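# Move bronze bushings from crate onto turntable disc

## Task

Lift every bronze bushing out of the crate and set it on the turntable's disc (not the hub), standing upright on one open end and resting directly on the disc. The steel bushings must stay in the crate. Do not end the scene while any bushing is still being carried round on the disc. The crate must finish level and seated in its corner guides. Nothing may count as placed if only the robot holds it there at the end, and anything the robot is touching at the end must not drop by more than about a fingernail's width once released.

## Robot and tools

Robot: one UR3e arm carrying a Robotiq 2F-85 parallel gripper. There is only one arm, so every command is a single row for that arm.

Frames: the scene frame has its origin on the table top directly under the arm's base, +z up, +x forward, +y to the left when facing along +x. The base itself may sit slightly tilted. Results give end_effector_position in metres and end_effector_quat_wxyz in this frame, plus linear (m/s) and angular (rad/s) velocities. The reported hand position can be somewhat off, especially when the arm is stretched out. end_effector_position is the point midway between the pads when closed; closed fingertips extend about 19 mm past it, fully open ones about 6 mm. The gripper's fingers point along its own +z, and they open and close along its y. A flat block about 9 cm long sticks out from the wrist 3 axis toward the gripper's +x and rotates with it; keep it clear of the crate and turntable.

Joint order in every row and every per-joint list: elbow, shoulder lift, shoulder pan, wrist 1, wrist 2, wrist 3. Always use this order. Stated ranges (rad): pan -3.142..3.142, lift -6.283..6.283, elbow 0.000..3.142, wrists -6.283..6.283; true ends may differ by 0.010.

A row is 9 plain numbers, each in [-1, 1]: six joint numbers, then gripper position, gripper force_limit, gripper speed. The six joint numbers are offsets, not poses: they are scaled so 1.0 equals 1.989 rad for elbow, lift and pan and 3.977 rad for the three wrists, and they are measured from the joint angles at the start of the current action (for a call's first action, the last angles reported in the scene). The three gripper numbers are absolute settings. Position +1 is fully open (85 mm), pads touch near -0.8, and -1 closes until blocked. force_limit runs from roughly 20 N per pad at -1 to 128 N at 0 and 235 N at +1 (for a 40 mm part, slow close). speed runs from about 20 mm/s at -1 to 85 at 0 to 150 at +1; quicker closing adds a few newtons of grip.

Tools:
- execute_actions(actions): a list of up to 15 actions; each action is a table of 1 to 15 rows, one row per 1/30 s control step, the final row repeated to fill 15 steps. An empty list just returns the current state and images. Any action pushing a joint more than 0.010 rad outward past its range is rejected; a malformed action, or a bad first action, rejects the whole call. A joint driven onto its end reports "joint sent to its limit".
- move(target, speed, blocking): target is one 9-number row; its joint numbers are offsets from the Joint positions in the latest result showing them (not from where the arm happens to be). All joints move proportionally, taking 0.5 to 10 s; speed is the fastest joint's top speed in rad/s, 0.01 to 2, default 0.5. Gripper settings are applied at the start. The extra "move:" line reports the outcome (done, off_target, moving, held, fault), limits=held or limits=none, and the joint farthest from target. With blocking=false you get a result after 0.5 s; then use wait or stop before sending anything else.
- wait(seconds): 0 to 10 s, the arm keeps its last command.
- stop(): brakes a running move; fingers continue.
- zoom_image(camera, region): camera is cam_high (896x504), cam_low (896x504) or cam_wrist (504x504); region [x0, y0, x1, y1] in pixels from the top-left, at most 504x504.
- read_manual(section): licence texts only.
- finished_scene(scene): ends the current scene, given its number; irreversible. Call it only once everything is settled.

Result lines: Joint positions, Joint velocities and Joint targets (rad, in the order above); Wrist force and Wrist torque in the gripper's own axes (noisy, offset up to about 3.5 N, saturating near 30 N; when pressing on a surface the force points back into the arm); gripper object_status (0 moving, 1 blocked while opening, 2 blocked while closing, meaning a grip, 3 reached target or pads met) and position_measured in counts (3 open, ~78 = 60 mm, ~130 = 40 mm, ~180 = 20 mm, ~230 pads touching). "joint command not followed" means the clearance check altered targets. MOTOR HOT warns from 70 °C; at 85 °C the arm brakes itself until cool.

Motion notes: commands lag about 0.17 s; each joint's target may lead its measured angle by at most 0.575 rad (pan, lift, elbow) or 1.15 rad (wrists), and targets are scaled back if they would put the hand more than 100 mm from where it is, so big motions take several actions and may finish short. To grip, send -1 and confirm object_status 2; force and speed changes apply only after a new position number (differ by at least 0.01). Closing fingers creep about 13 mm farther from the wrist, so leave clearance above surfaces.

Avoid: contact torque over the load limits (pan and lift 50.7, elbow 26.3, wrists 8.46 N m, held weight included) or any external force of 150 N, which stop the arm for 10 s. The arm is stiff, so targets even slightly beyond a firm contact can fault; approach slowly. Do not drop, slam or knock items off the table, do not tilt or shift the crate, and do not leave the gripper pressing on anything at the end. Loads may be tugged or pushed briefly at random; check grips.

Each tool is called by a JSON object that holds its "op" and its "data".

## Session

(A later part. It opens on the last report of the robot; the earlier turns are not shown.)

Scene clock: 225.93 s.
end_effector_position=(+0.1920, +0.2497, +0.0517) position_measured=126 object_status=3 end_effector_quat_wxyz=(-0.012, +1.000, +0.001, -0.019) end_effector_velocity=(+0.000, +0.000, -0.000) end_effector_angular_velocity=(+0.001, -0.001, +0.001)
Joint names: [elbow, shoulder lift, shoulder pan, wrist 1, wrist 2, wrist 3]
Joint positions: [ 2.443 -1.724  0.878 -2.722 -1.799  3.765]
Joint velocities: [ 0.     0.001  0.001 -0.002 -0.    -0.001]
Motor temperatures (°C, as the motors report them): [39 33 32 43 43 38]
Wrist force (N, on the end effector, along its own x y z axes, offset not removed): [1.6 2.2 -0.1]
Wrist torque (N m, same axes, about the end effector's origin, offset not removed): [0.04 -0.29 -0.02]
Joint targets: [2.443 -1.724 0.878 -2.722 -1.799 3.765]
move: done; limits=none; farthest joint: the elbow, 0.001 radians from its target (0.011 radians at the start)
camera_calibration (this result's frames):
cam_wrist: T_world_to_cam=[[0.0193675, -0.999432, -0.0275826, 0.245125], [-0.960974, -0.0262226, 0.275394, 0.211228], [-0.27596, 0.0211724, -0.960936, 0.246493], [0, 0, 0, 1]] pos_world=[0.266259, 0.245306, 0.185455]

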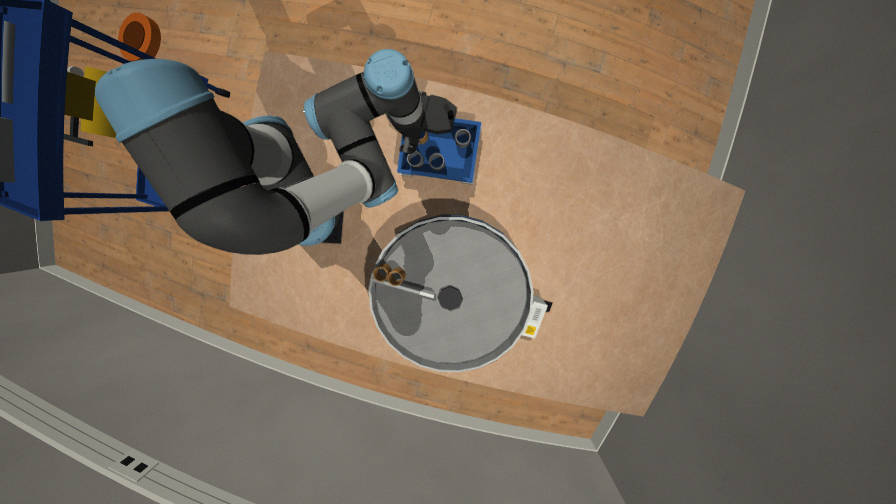

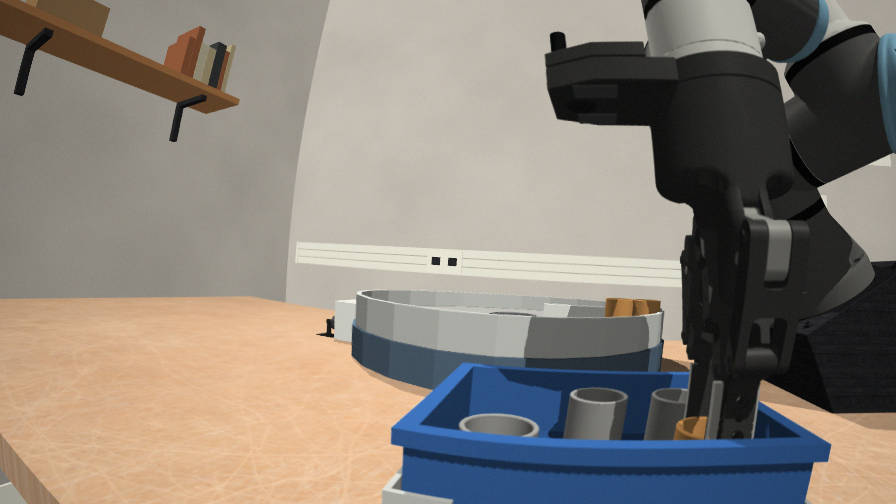

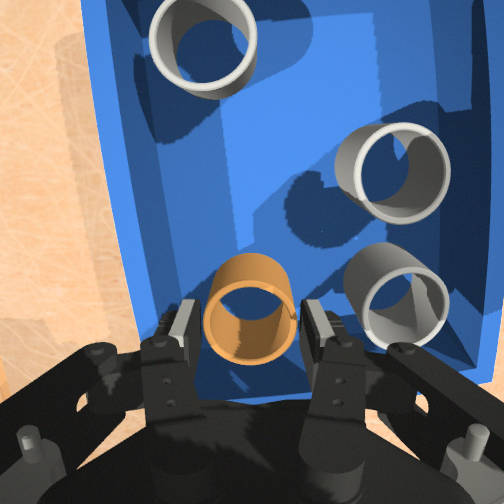

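{"op": "move", "data": {"target": [0.005,0.017,-0.006,-0.011,0.001,-0.002,0.03,0,0], "speed": 0.03}}

{"op": "move", "data": {"target": [0,0,0,0,0,0,-1,-0.5,-0.5]}}

Scene clock: 229.57 s.
end_effector_position=(+0.1925, +0.2490, +0.0446) position_measured=126 object_status=3 end_effector_quat_wxyz=(-0.011, +1.000, -0.000, -0.020) end_effector_velocity=(+0.000, +0.000, -0.000) end_effector_angular_velocity=(+0.001, -0.000, +0.000)
Joint names: [elbow, shoulder lift, shoulder pan, wrist 1, wrist 2, wrist 3]
Joint positions: [ 2.453 -1.69   0.866 -2.766 -1.795  3.757]
Joint velocities: [-0.     0.002  0.    -0.002  0.    -0.   ]
Motor temperatures (°C, as the motors report them): [39 33 32 43 43 38]
Wrist force (N, on the end effector, along its own x y z axes, offset not removed): [1.0 0.9 0.4]
Wrist torque (N m, same axes, about the end effector's origin, offset not removed): [0.11 -0.19 0.05]
Joint targets: [2.453 -1.690 0.866 -2.766 -1.795 3.757]
move: done; limits=none; farthest joint: the shoulder pan, 0.000 radians from its target (0.012 radians at the start)
camera_calibration (this result's frames):
cam_wrist: T_world_to_cam=[[0.0168612, -0.999538, -0.0252836, 0.24463], [-0.960638, -0.0232075, 0.276832, 0.212677], [-0.277291, 0.0196207, -0.960586, 0.240489], [0, 0, 0, 1]] pos_world=[0.266866, 0.244734, 0.178319]

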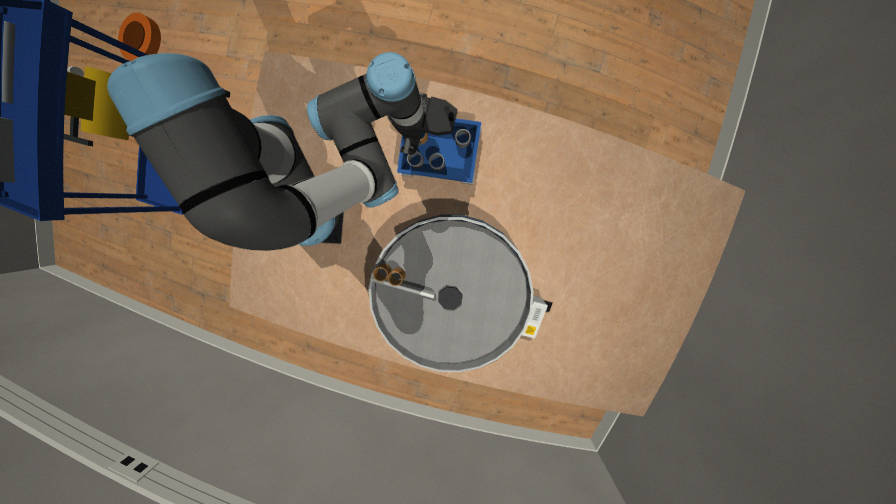

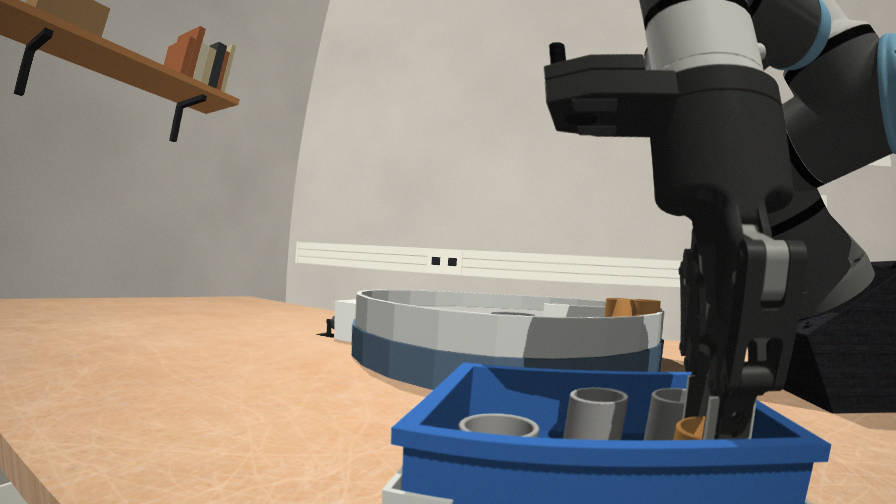

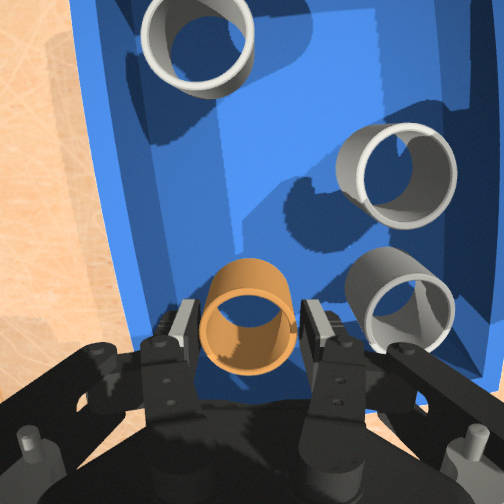

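Scene clock: 230.07 s.
end_effector_position=(+0.1925, +0.2490, +0.0446) position_measured=138 object_status=2 end_effector_quat_wxyz=(-0.011, +1.000, -0.000, -0.020) end_effector_velocity=(-0.000, +0.000, +0.000) end_effector_angular_velocity=(+0.000, +0.000, +0.001)
Joint names: [elbow, shoulder lift, shoulder pan, wrist 1, wrist 2, wrist 3]
Joint positions: [ 2.453 -1.69   0.866 -2.766 -1.795  3.757]
Joint velocities: [ 0.    -0.     0.001  0.    -0.    -0.   ]
Motor temperatures (°C, as the motors report them): [39 33 32 43 43 38]
Wrist force (N, on the end effector, along its own x y z axes, offset not removed): [-4.9 5.5 -25.2]
Wrist torque (N m, same axes, about the end effector's origin, offset not removed): [-0.26 -0.10 0.01]
Joint targets: [2.453 -1.690 0.866 -2.766 -1.795 3.757]
move: done; limits=none; farthest joint: the shoulder pan, 0.000 radians from its target (0.000 radians at the start)
camera_calibration (this result's frames):
cam_wrist: T_world_to_cam=[[0.0168464, -0.999538, -0.025314, 0.244639], [-0.960644, -0.0232013, 0.276811, 0.212686], [-0.27727, 0.0196545, -0.960591, 0.240475], [0, 0, 0, 1]] pos_world=[0.266871, 0.244734, 0.178317]

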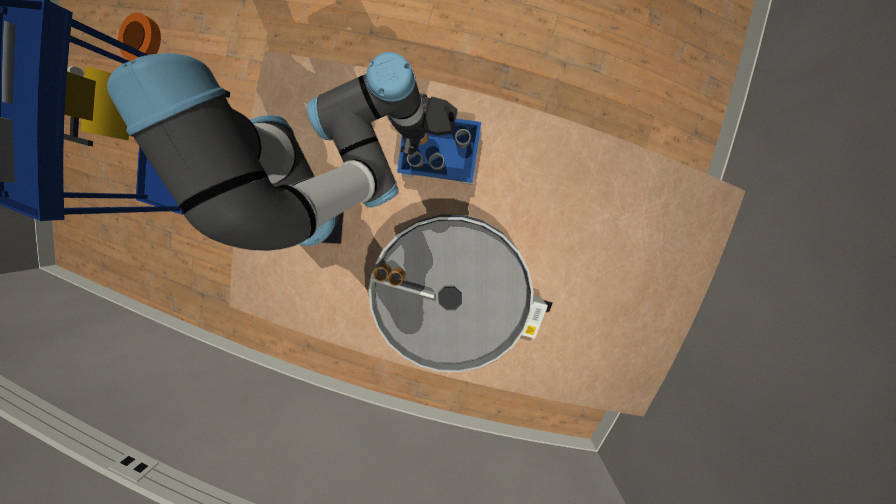

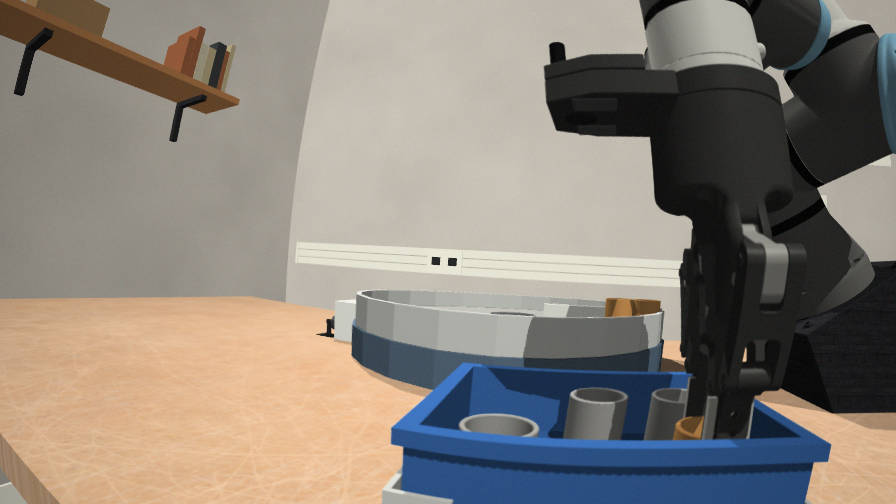

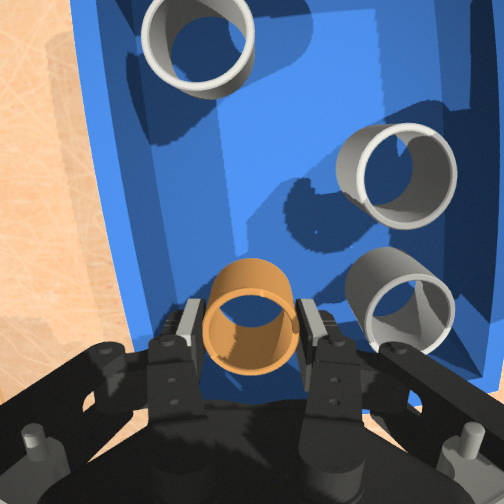

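{"op": "move", "data": {"target": [-0.025,-0.085,0.03,0.055,-0.005,0.01,-1,-0.5,-0.5], "speed": 0.15}}

{"op": "move", "data": {"target": [-0.29,-0.178,0,0.252,0,0,-1,-0.5,-0.5], "speed": 0.7}}

{"op": "move", "data": {"target": [-0.078,0.063,-0.870,0.048,0.175,-0.106,-1,-0.5,-0.5], "speed": 1}}

Scene clock: 236.30 s.
end_effector_position=(+0.1887, +0.2502, +0.0808) position_measured=138 object_status=2 end_effector_quat_wxyz=(-0.017, +1.000, +0.006, -0.016) end_effector_velocity=(-0.000, -0.000, +0.000) end_effector_angular_velocity=(-0.001, +0.000, -0.001)
Joint names: [elbow, shoulder lift, shoulder pan, wrist 1, wrist 2, wrist 3]
Joint positions: [ 2.404 -1.859  0.925 -2.547 -1.815  3.797]
Joint velocities: [ 0.    -0.002 -0.001  0.003 -0.     0.001]
Motor temperatures (°C, as the motors report them): [39 33 32 43 43 38]
Wrist force (N, on the end effector, along its own x y z axes, offset not removed): [0.4 1.1 1.6]
Wrist torque (N m, same axes, about the end effector's origin, offset not removed): [0.11 -0.07 0.03]
Joint targets: [2.404 -1.859 0.925 -2.547 -1.815 3.797]
move: done; limits=none; farthest joint: the shoulder pan, 0.000 radians from its target (0.060 radians at the start)
camera_calibration (this result's frames):
cam_wrist: T_world_to_cam=[[0.0293496, -0.998878, -0.0371633, 0.24525], [-0.962276, -0.0382959, 0.269365, 0.203794], [-0.270486, 0.0278556, -0.962321, 0.271014], [0, 0, 0, 1]] pos_world=[0.262214, 0.24523, 0.215021]

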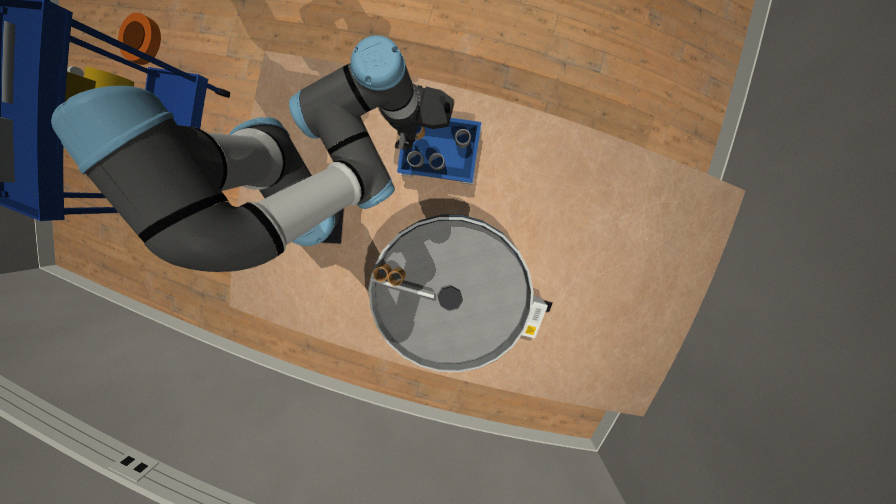

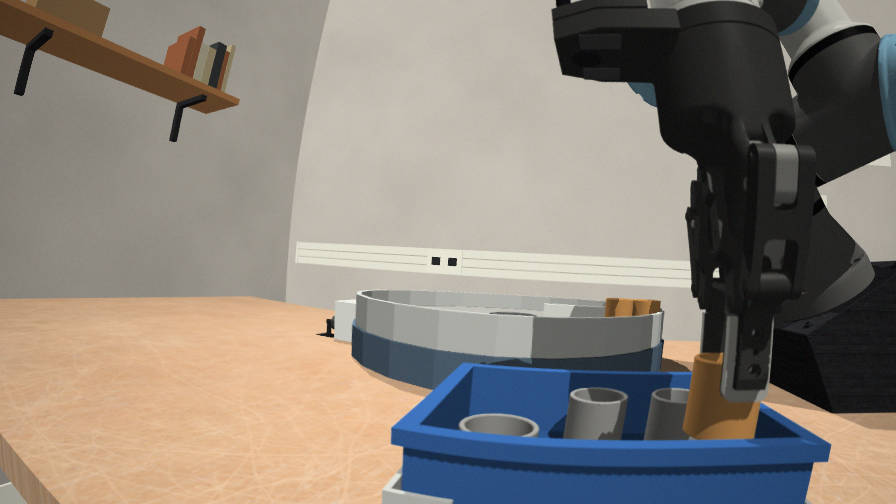

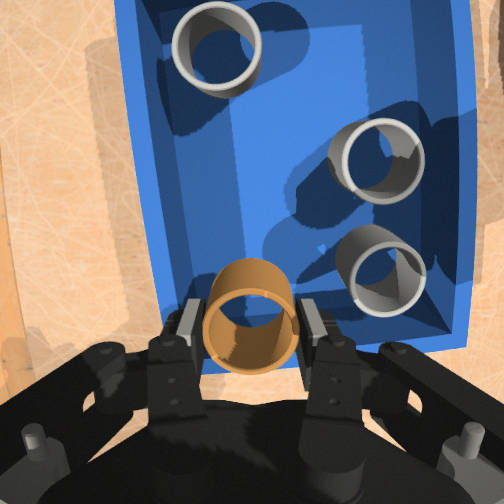

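Scene clock: 238.47 s.
end_effector_position=(+0.2092, +0.2084, +0.2328) position_measured=138 object_status=2 end_effector_quat_wxyz=(+0.004, +0.999, +0.015, -0.043) end_effector_velocity=(-0.000, -0.000, +0.000) end_effector_angular_velocity=(-0.001, +0.001, +0.000)
Joint names: [elbow, shoulder lift, shoulder pan, wrist 1, wrist 2, wrist 3]
Joint positions: [ 1.827 -2.213  0.925 -1.545 -1.815  3.797]
Joint velocities: [-0.    -0.    -0.     0.002  0.    -0.   ]
Motor temperatures (°C, as the motors report them): [39 33 32 43 43 38]
Wrist force (N, on the end effector, along its own x y z axes, offset not removed): [1.4 1.4 0.4]
Wrist torque (N m, same axes, about the end effector's origin, offset not removed): [0.17 -0.25 0.00]
Joint targets: [1.827 -2.213 0.925 -1.545 -1.815 3.797]
move: done; limits=none; farthest joint: the shoulder pan, 0.000 radians from its target (0.000 radians at the start)
camera_calibration (this result's frames):
cam_wrist: T_world_to_cam=[[0.0489178, -0.998798, 0.0030571, 0.195149], [-0.945449, -0.0453175, 0.322603, 0.166537], [-0.322077, -0.0186714, -0.946529, 0.440724], [0, 0, 0, 1]] pos_world=[0.289853, 0.210691, 0.362836]

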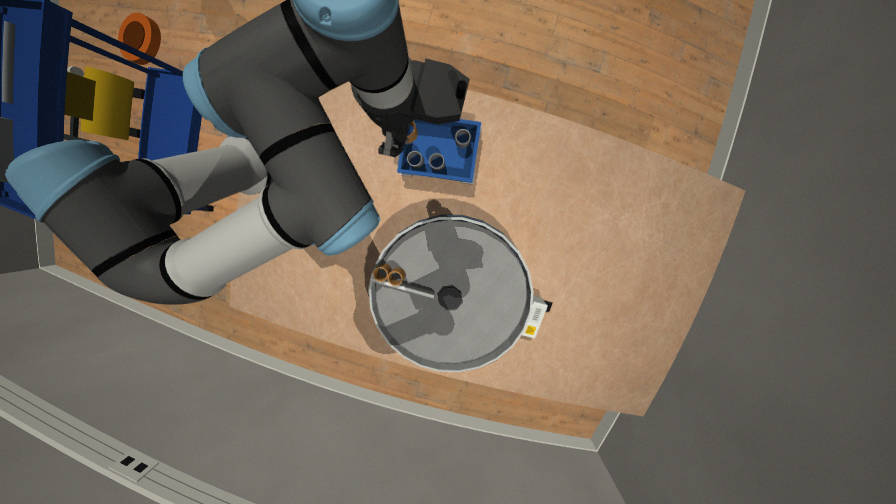

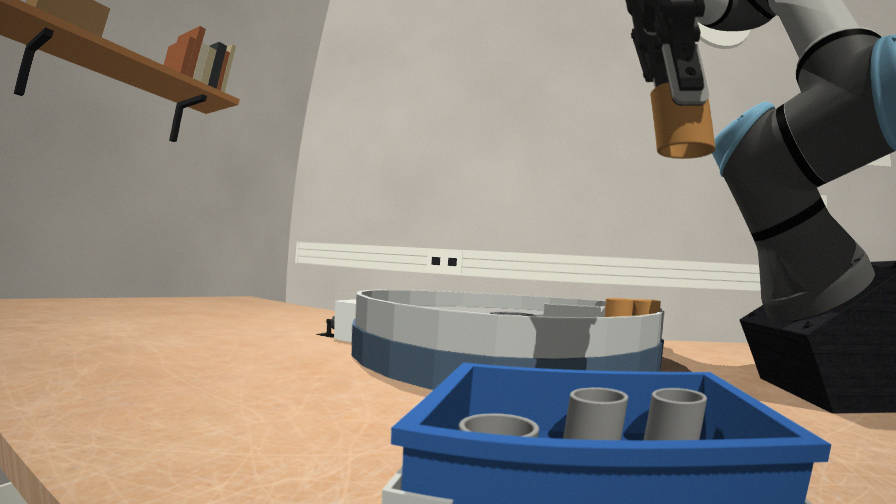

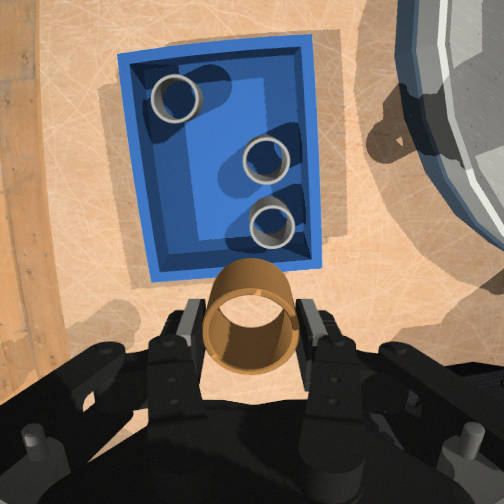

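Scene clock: 240.97 s.
end_effector_position=(+0.3929, -0.0309, +0.1628) position_measured=138 object_status=2 end_effector_quat_wxyz=(-0.003, +0.826, -0.563, -0.022) end_effector_velocity=(+0.000, -0.001, +0.000) end_effector_angular_velocity=(-0.001, -0.001, -0.002)
Joint names: [elbow, shoulder lift, shoulder pan, wrist 1, wrist 2, wrist 3]
Joint positions: [ 1.672 -2.088 -0.805 -1.354 -1.119  3.375]
Joint velocities: [-0.     0.    -0.003  0.     0.001 -0.001]
Motor temperatures (°C, as the motors report them): [39 33 32 43 43 38]
Wrist force (N, on the end effector, along its own x y z axes, offset not removed): [1.2 1.6 0.7]
Wrist torque (N m, same axes, about the end effector's origin, offset not removed): [0.22 -0.24 0.02]
Joint targets: [1.672 -2.088 -0.805 -1.354 -1.119 3.375]
move: done; limits=none; farthest joint: the shoulder pan, 0.001 radians from its target (1.730 radians at the start)
camera_calibration (this result's frames):
cam_wrist: T_world_to_cam=[[-0.92332, -0.383663, 0.0168248, 0.346072], [-0.364377, 0.889059, 0.277135, 0.159902], [-0.121285, 0.249754, -0.960684, 0.360924], [0, 0, 0, 1]] pos_world=[0.421574, -0.0995289, 0.296596]

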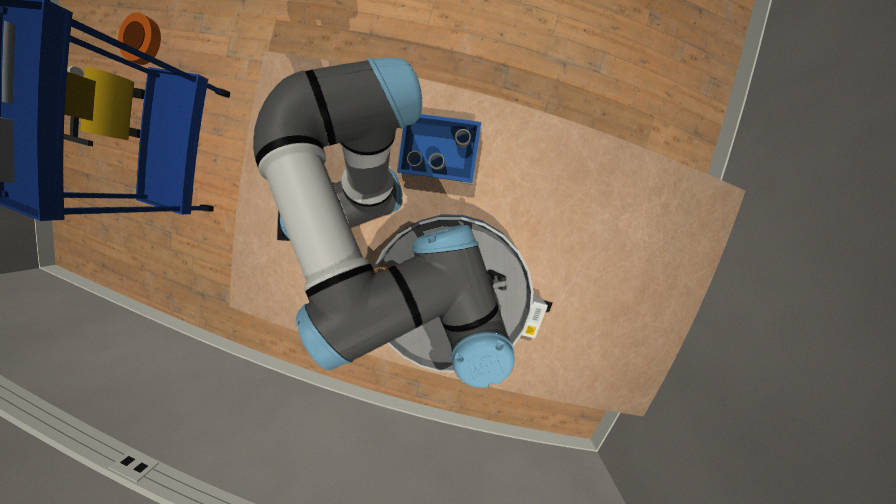

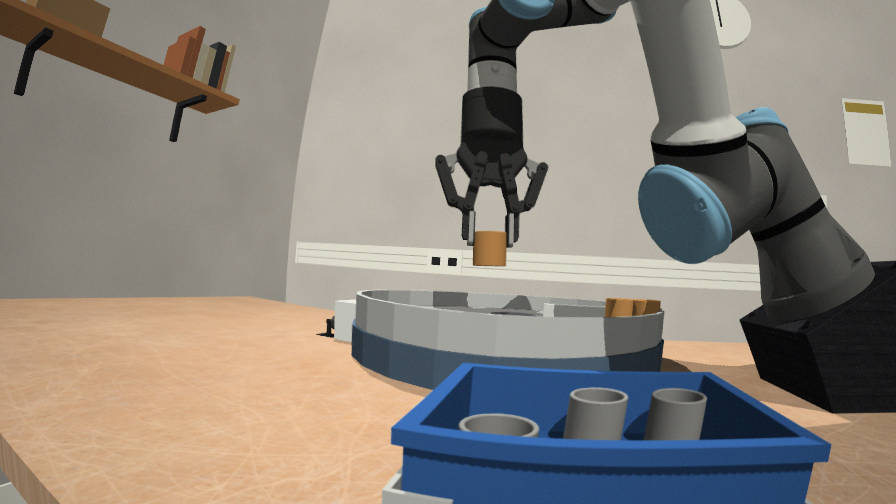

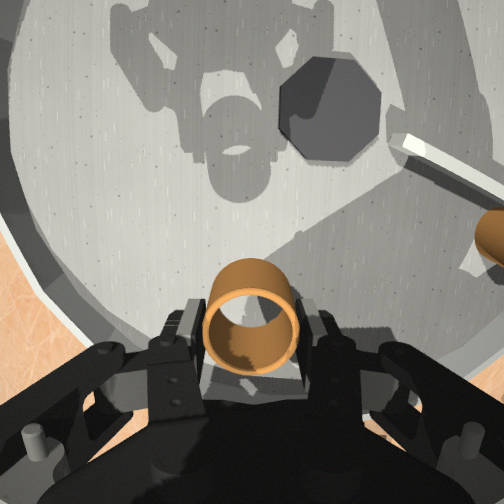

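Same sequence as before.

{"op": "move", "data": {"target": [0.135,0.044,0.080,-0.1085,-0.009,0,-1,-0.5,-0.5], "speed": 0.3}}

{"op": "move", "data": {"target": [0.008,0.003,0.005,-0.006,0,0,-1,-0.5,-0.5], "speed": 0.02}}

Scene clock: 245.07 s.
end_effector_position=(+0.3923, -0.0295, +0.0974) position_measured=138 object_status=2 end_effector_quat_wxyz=(-0.005, +0.872, -0.490, -0.019) end_effector_velocity=(-0.000, +0.000, -0.000) end_effector_angular_velocity=(-0.000, -0.000, +0.000)
Joint names: [elbow, shoulder lift, shoulder pan, wrist 1, wrist 2, wrist 3]
Joint positions: [ 1.94  -2.    -0.646 -1.786 -1.154  3.375]
Joint velocities: [ 0.001  0.     0.001 -0.002 -0.     0.   ]
Motor temperatures (°C, as the motors report them): [39 33 32 43 43 38]
Wrist force (N, on the end effector, along its own x y z axes, offset not removed): [0.5 0.9 1.4]
Wrist torque (N m, same axes, about the end effector's origin, offset not removed): [0.10 -0.12 0.04]
Joint targets: [1.940 -2.000 -0.645 -1.786 -1.154 3.375]
move: done; limits=none; farthest joint: the shoulder pan, 0.000 radians from its target (0.159 radians at the start)
camera_calibration (this result's frames):
cam_wrist: T_world_to_cam=[[-0.844258, -0.535882, 0.00770329, 0.312553], [-0.513167, 0.812449, 0.276741, 0.232672], [-0.154559, 0.229688, -0.960914, 0.310174], [0, 0, 0, 1]] pos_world=[0.431215, -0.0927858, 0.231253]

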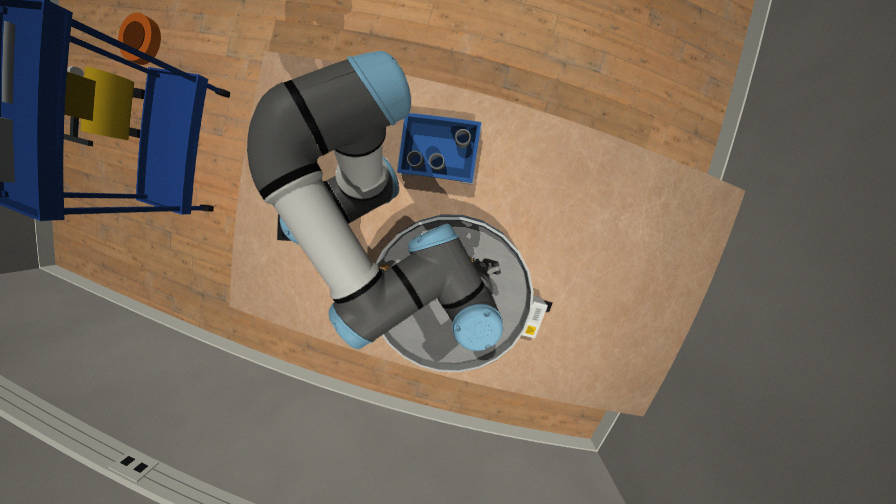

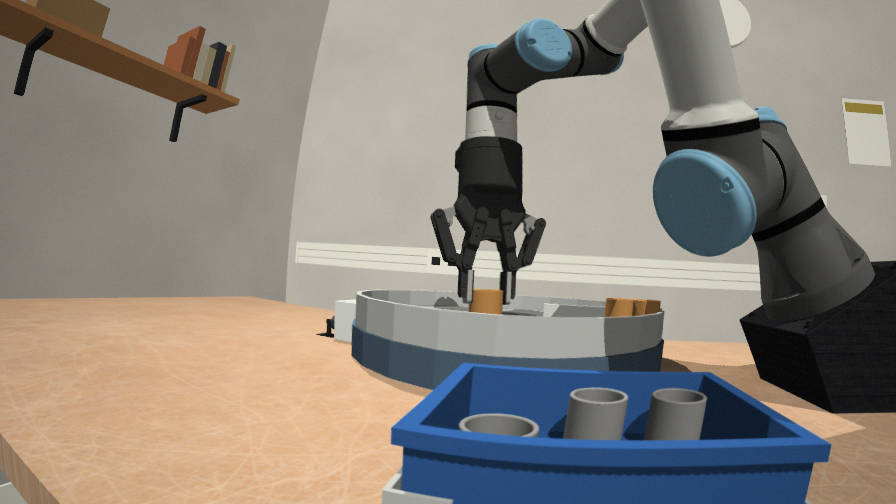

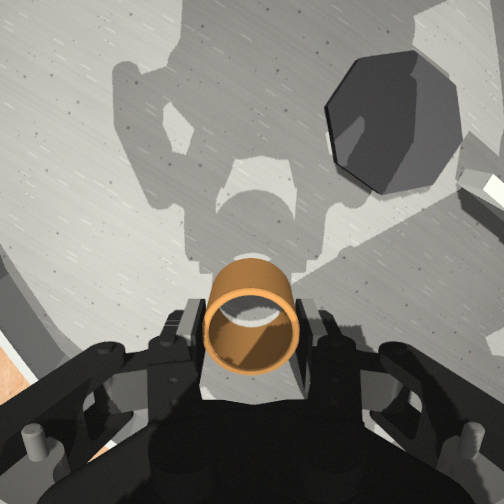

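Scene clock: 246.53 s.
end_effector_position=(+0.3919, -0.0277, +0.0933) position_measured=138 object_status=2 end_effector_quat_wxyz=(-0.007, +0.874, -0.485, -0.020) end_effector_velocity=(+0.000, -0.000, -0.000) end_effector_angular_velocity=(-0.001, -0.000, +0.000)
Joint names: [elbow, shoulder lift, shoulder pan, wrist 1, wrist 2, wrist 3]
Joint positions: [ 1.956 -1.995 -0.636 -1.809 -1.154  3.375]
Joint velocities: [ 0.001  0.    -0.    -0.002 -0.    -0.   ]
Motor temperatures (°C, as the motors report them): [39 33 32 43 43 38]
Wrist force (N, on the end effector, along its own x y z axes, offset not removed): [-1.3 2.7 -9.1]
Wrist torque (N m, same axes, about the end effector's origin, offset not removed): [0.22 -0.19 -0.02]
Joint targets: [1.956 -1.994 -0.636 -1.809 -1.154 3.375]
move: done; limits=none; farthest joint: the shoulder lift, 0.001 radians from its target (0.006 radians at the start)
camera_calibration (this result's frames):
cam_wrist: T_world_to_cam=[[-0.839177, -0.543834, 0.00509823, 0.311209], [-0.521036, 0.806615, 0.279094, 0.234888], [-0.155893, 0.231553, -0.96025, 0.306276], [0, 0, 0, 1]] pos_world=[0.431291, -0.091137, 0.226959]

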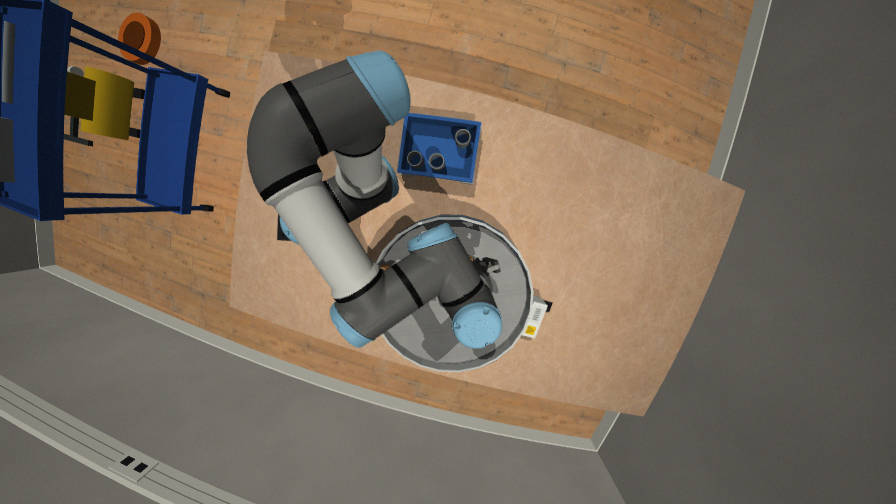

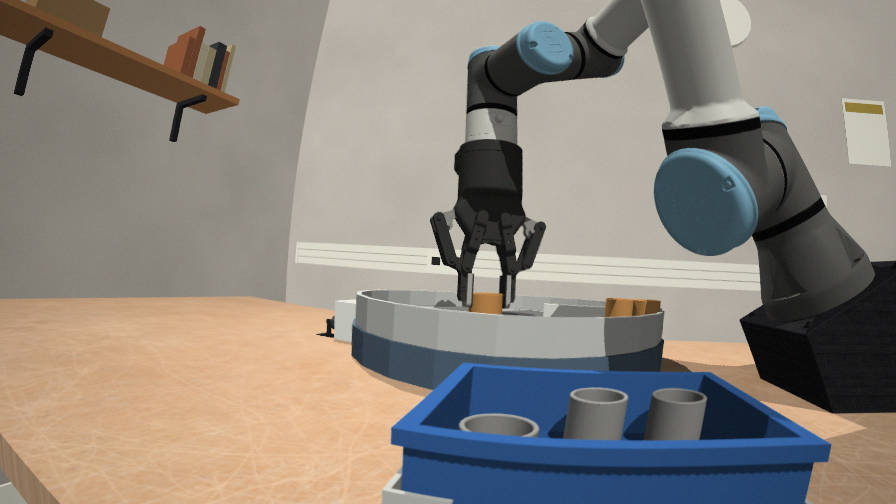

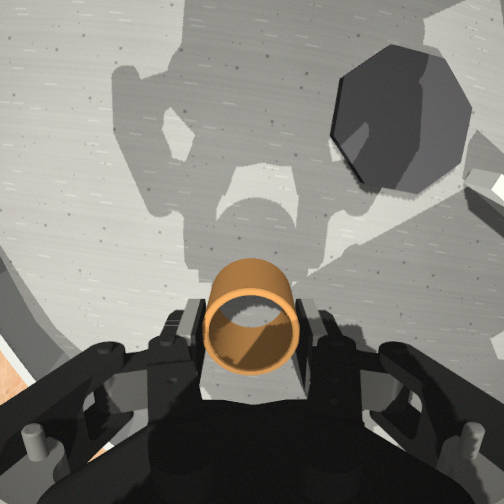

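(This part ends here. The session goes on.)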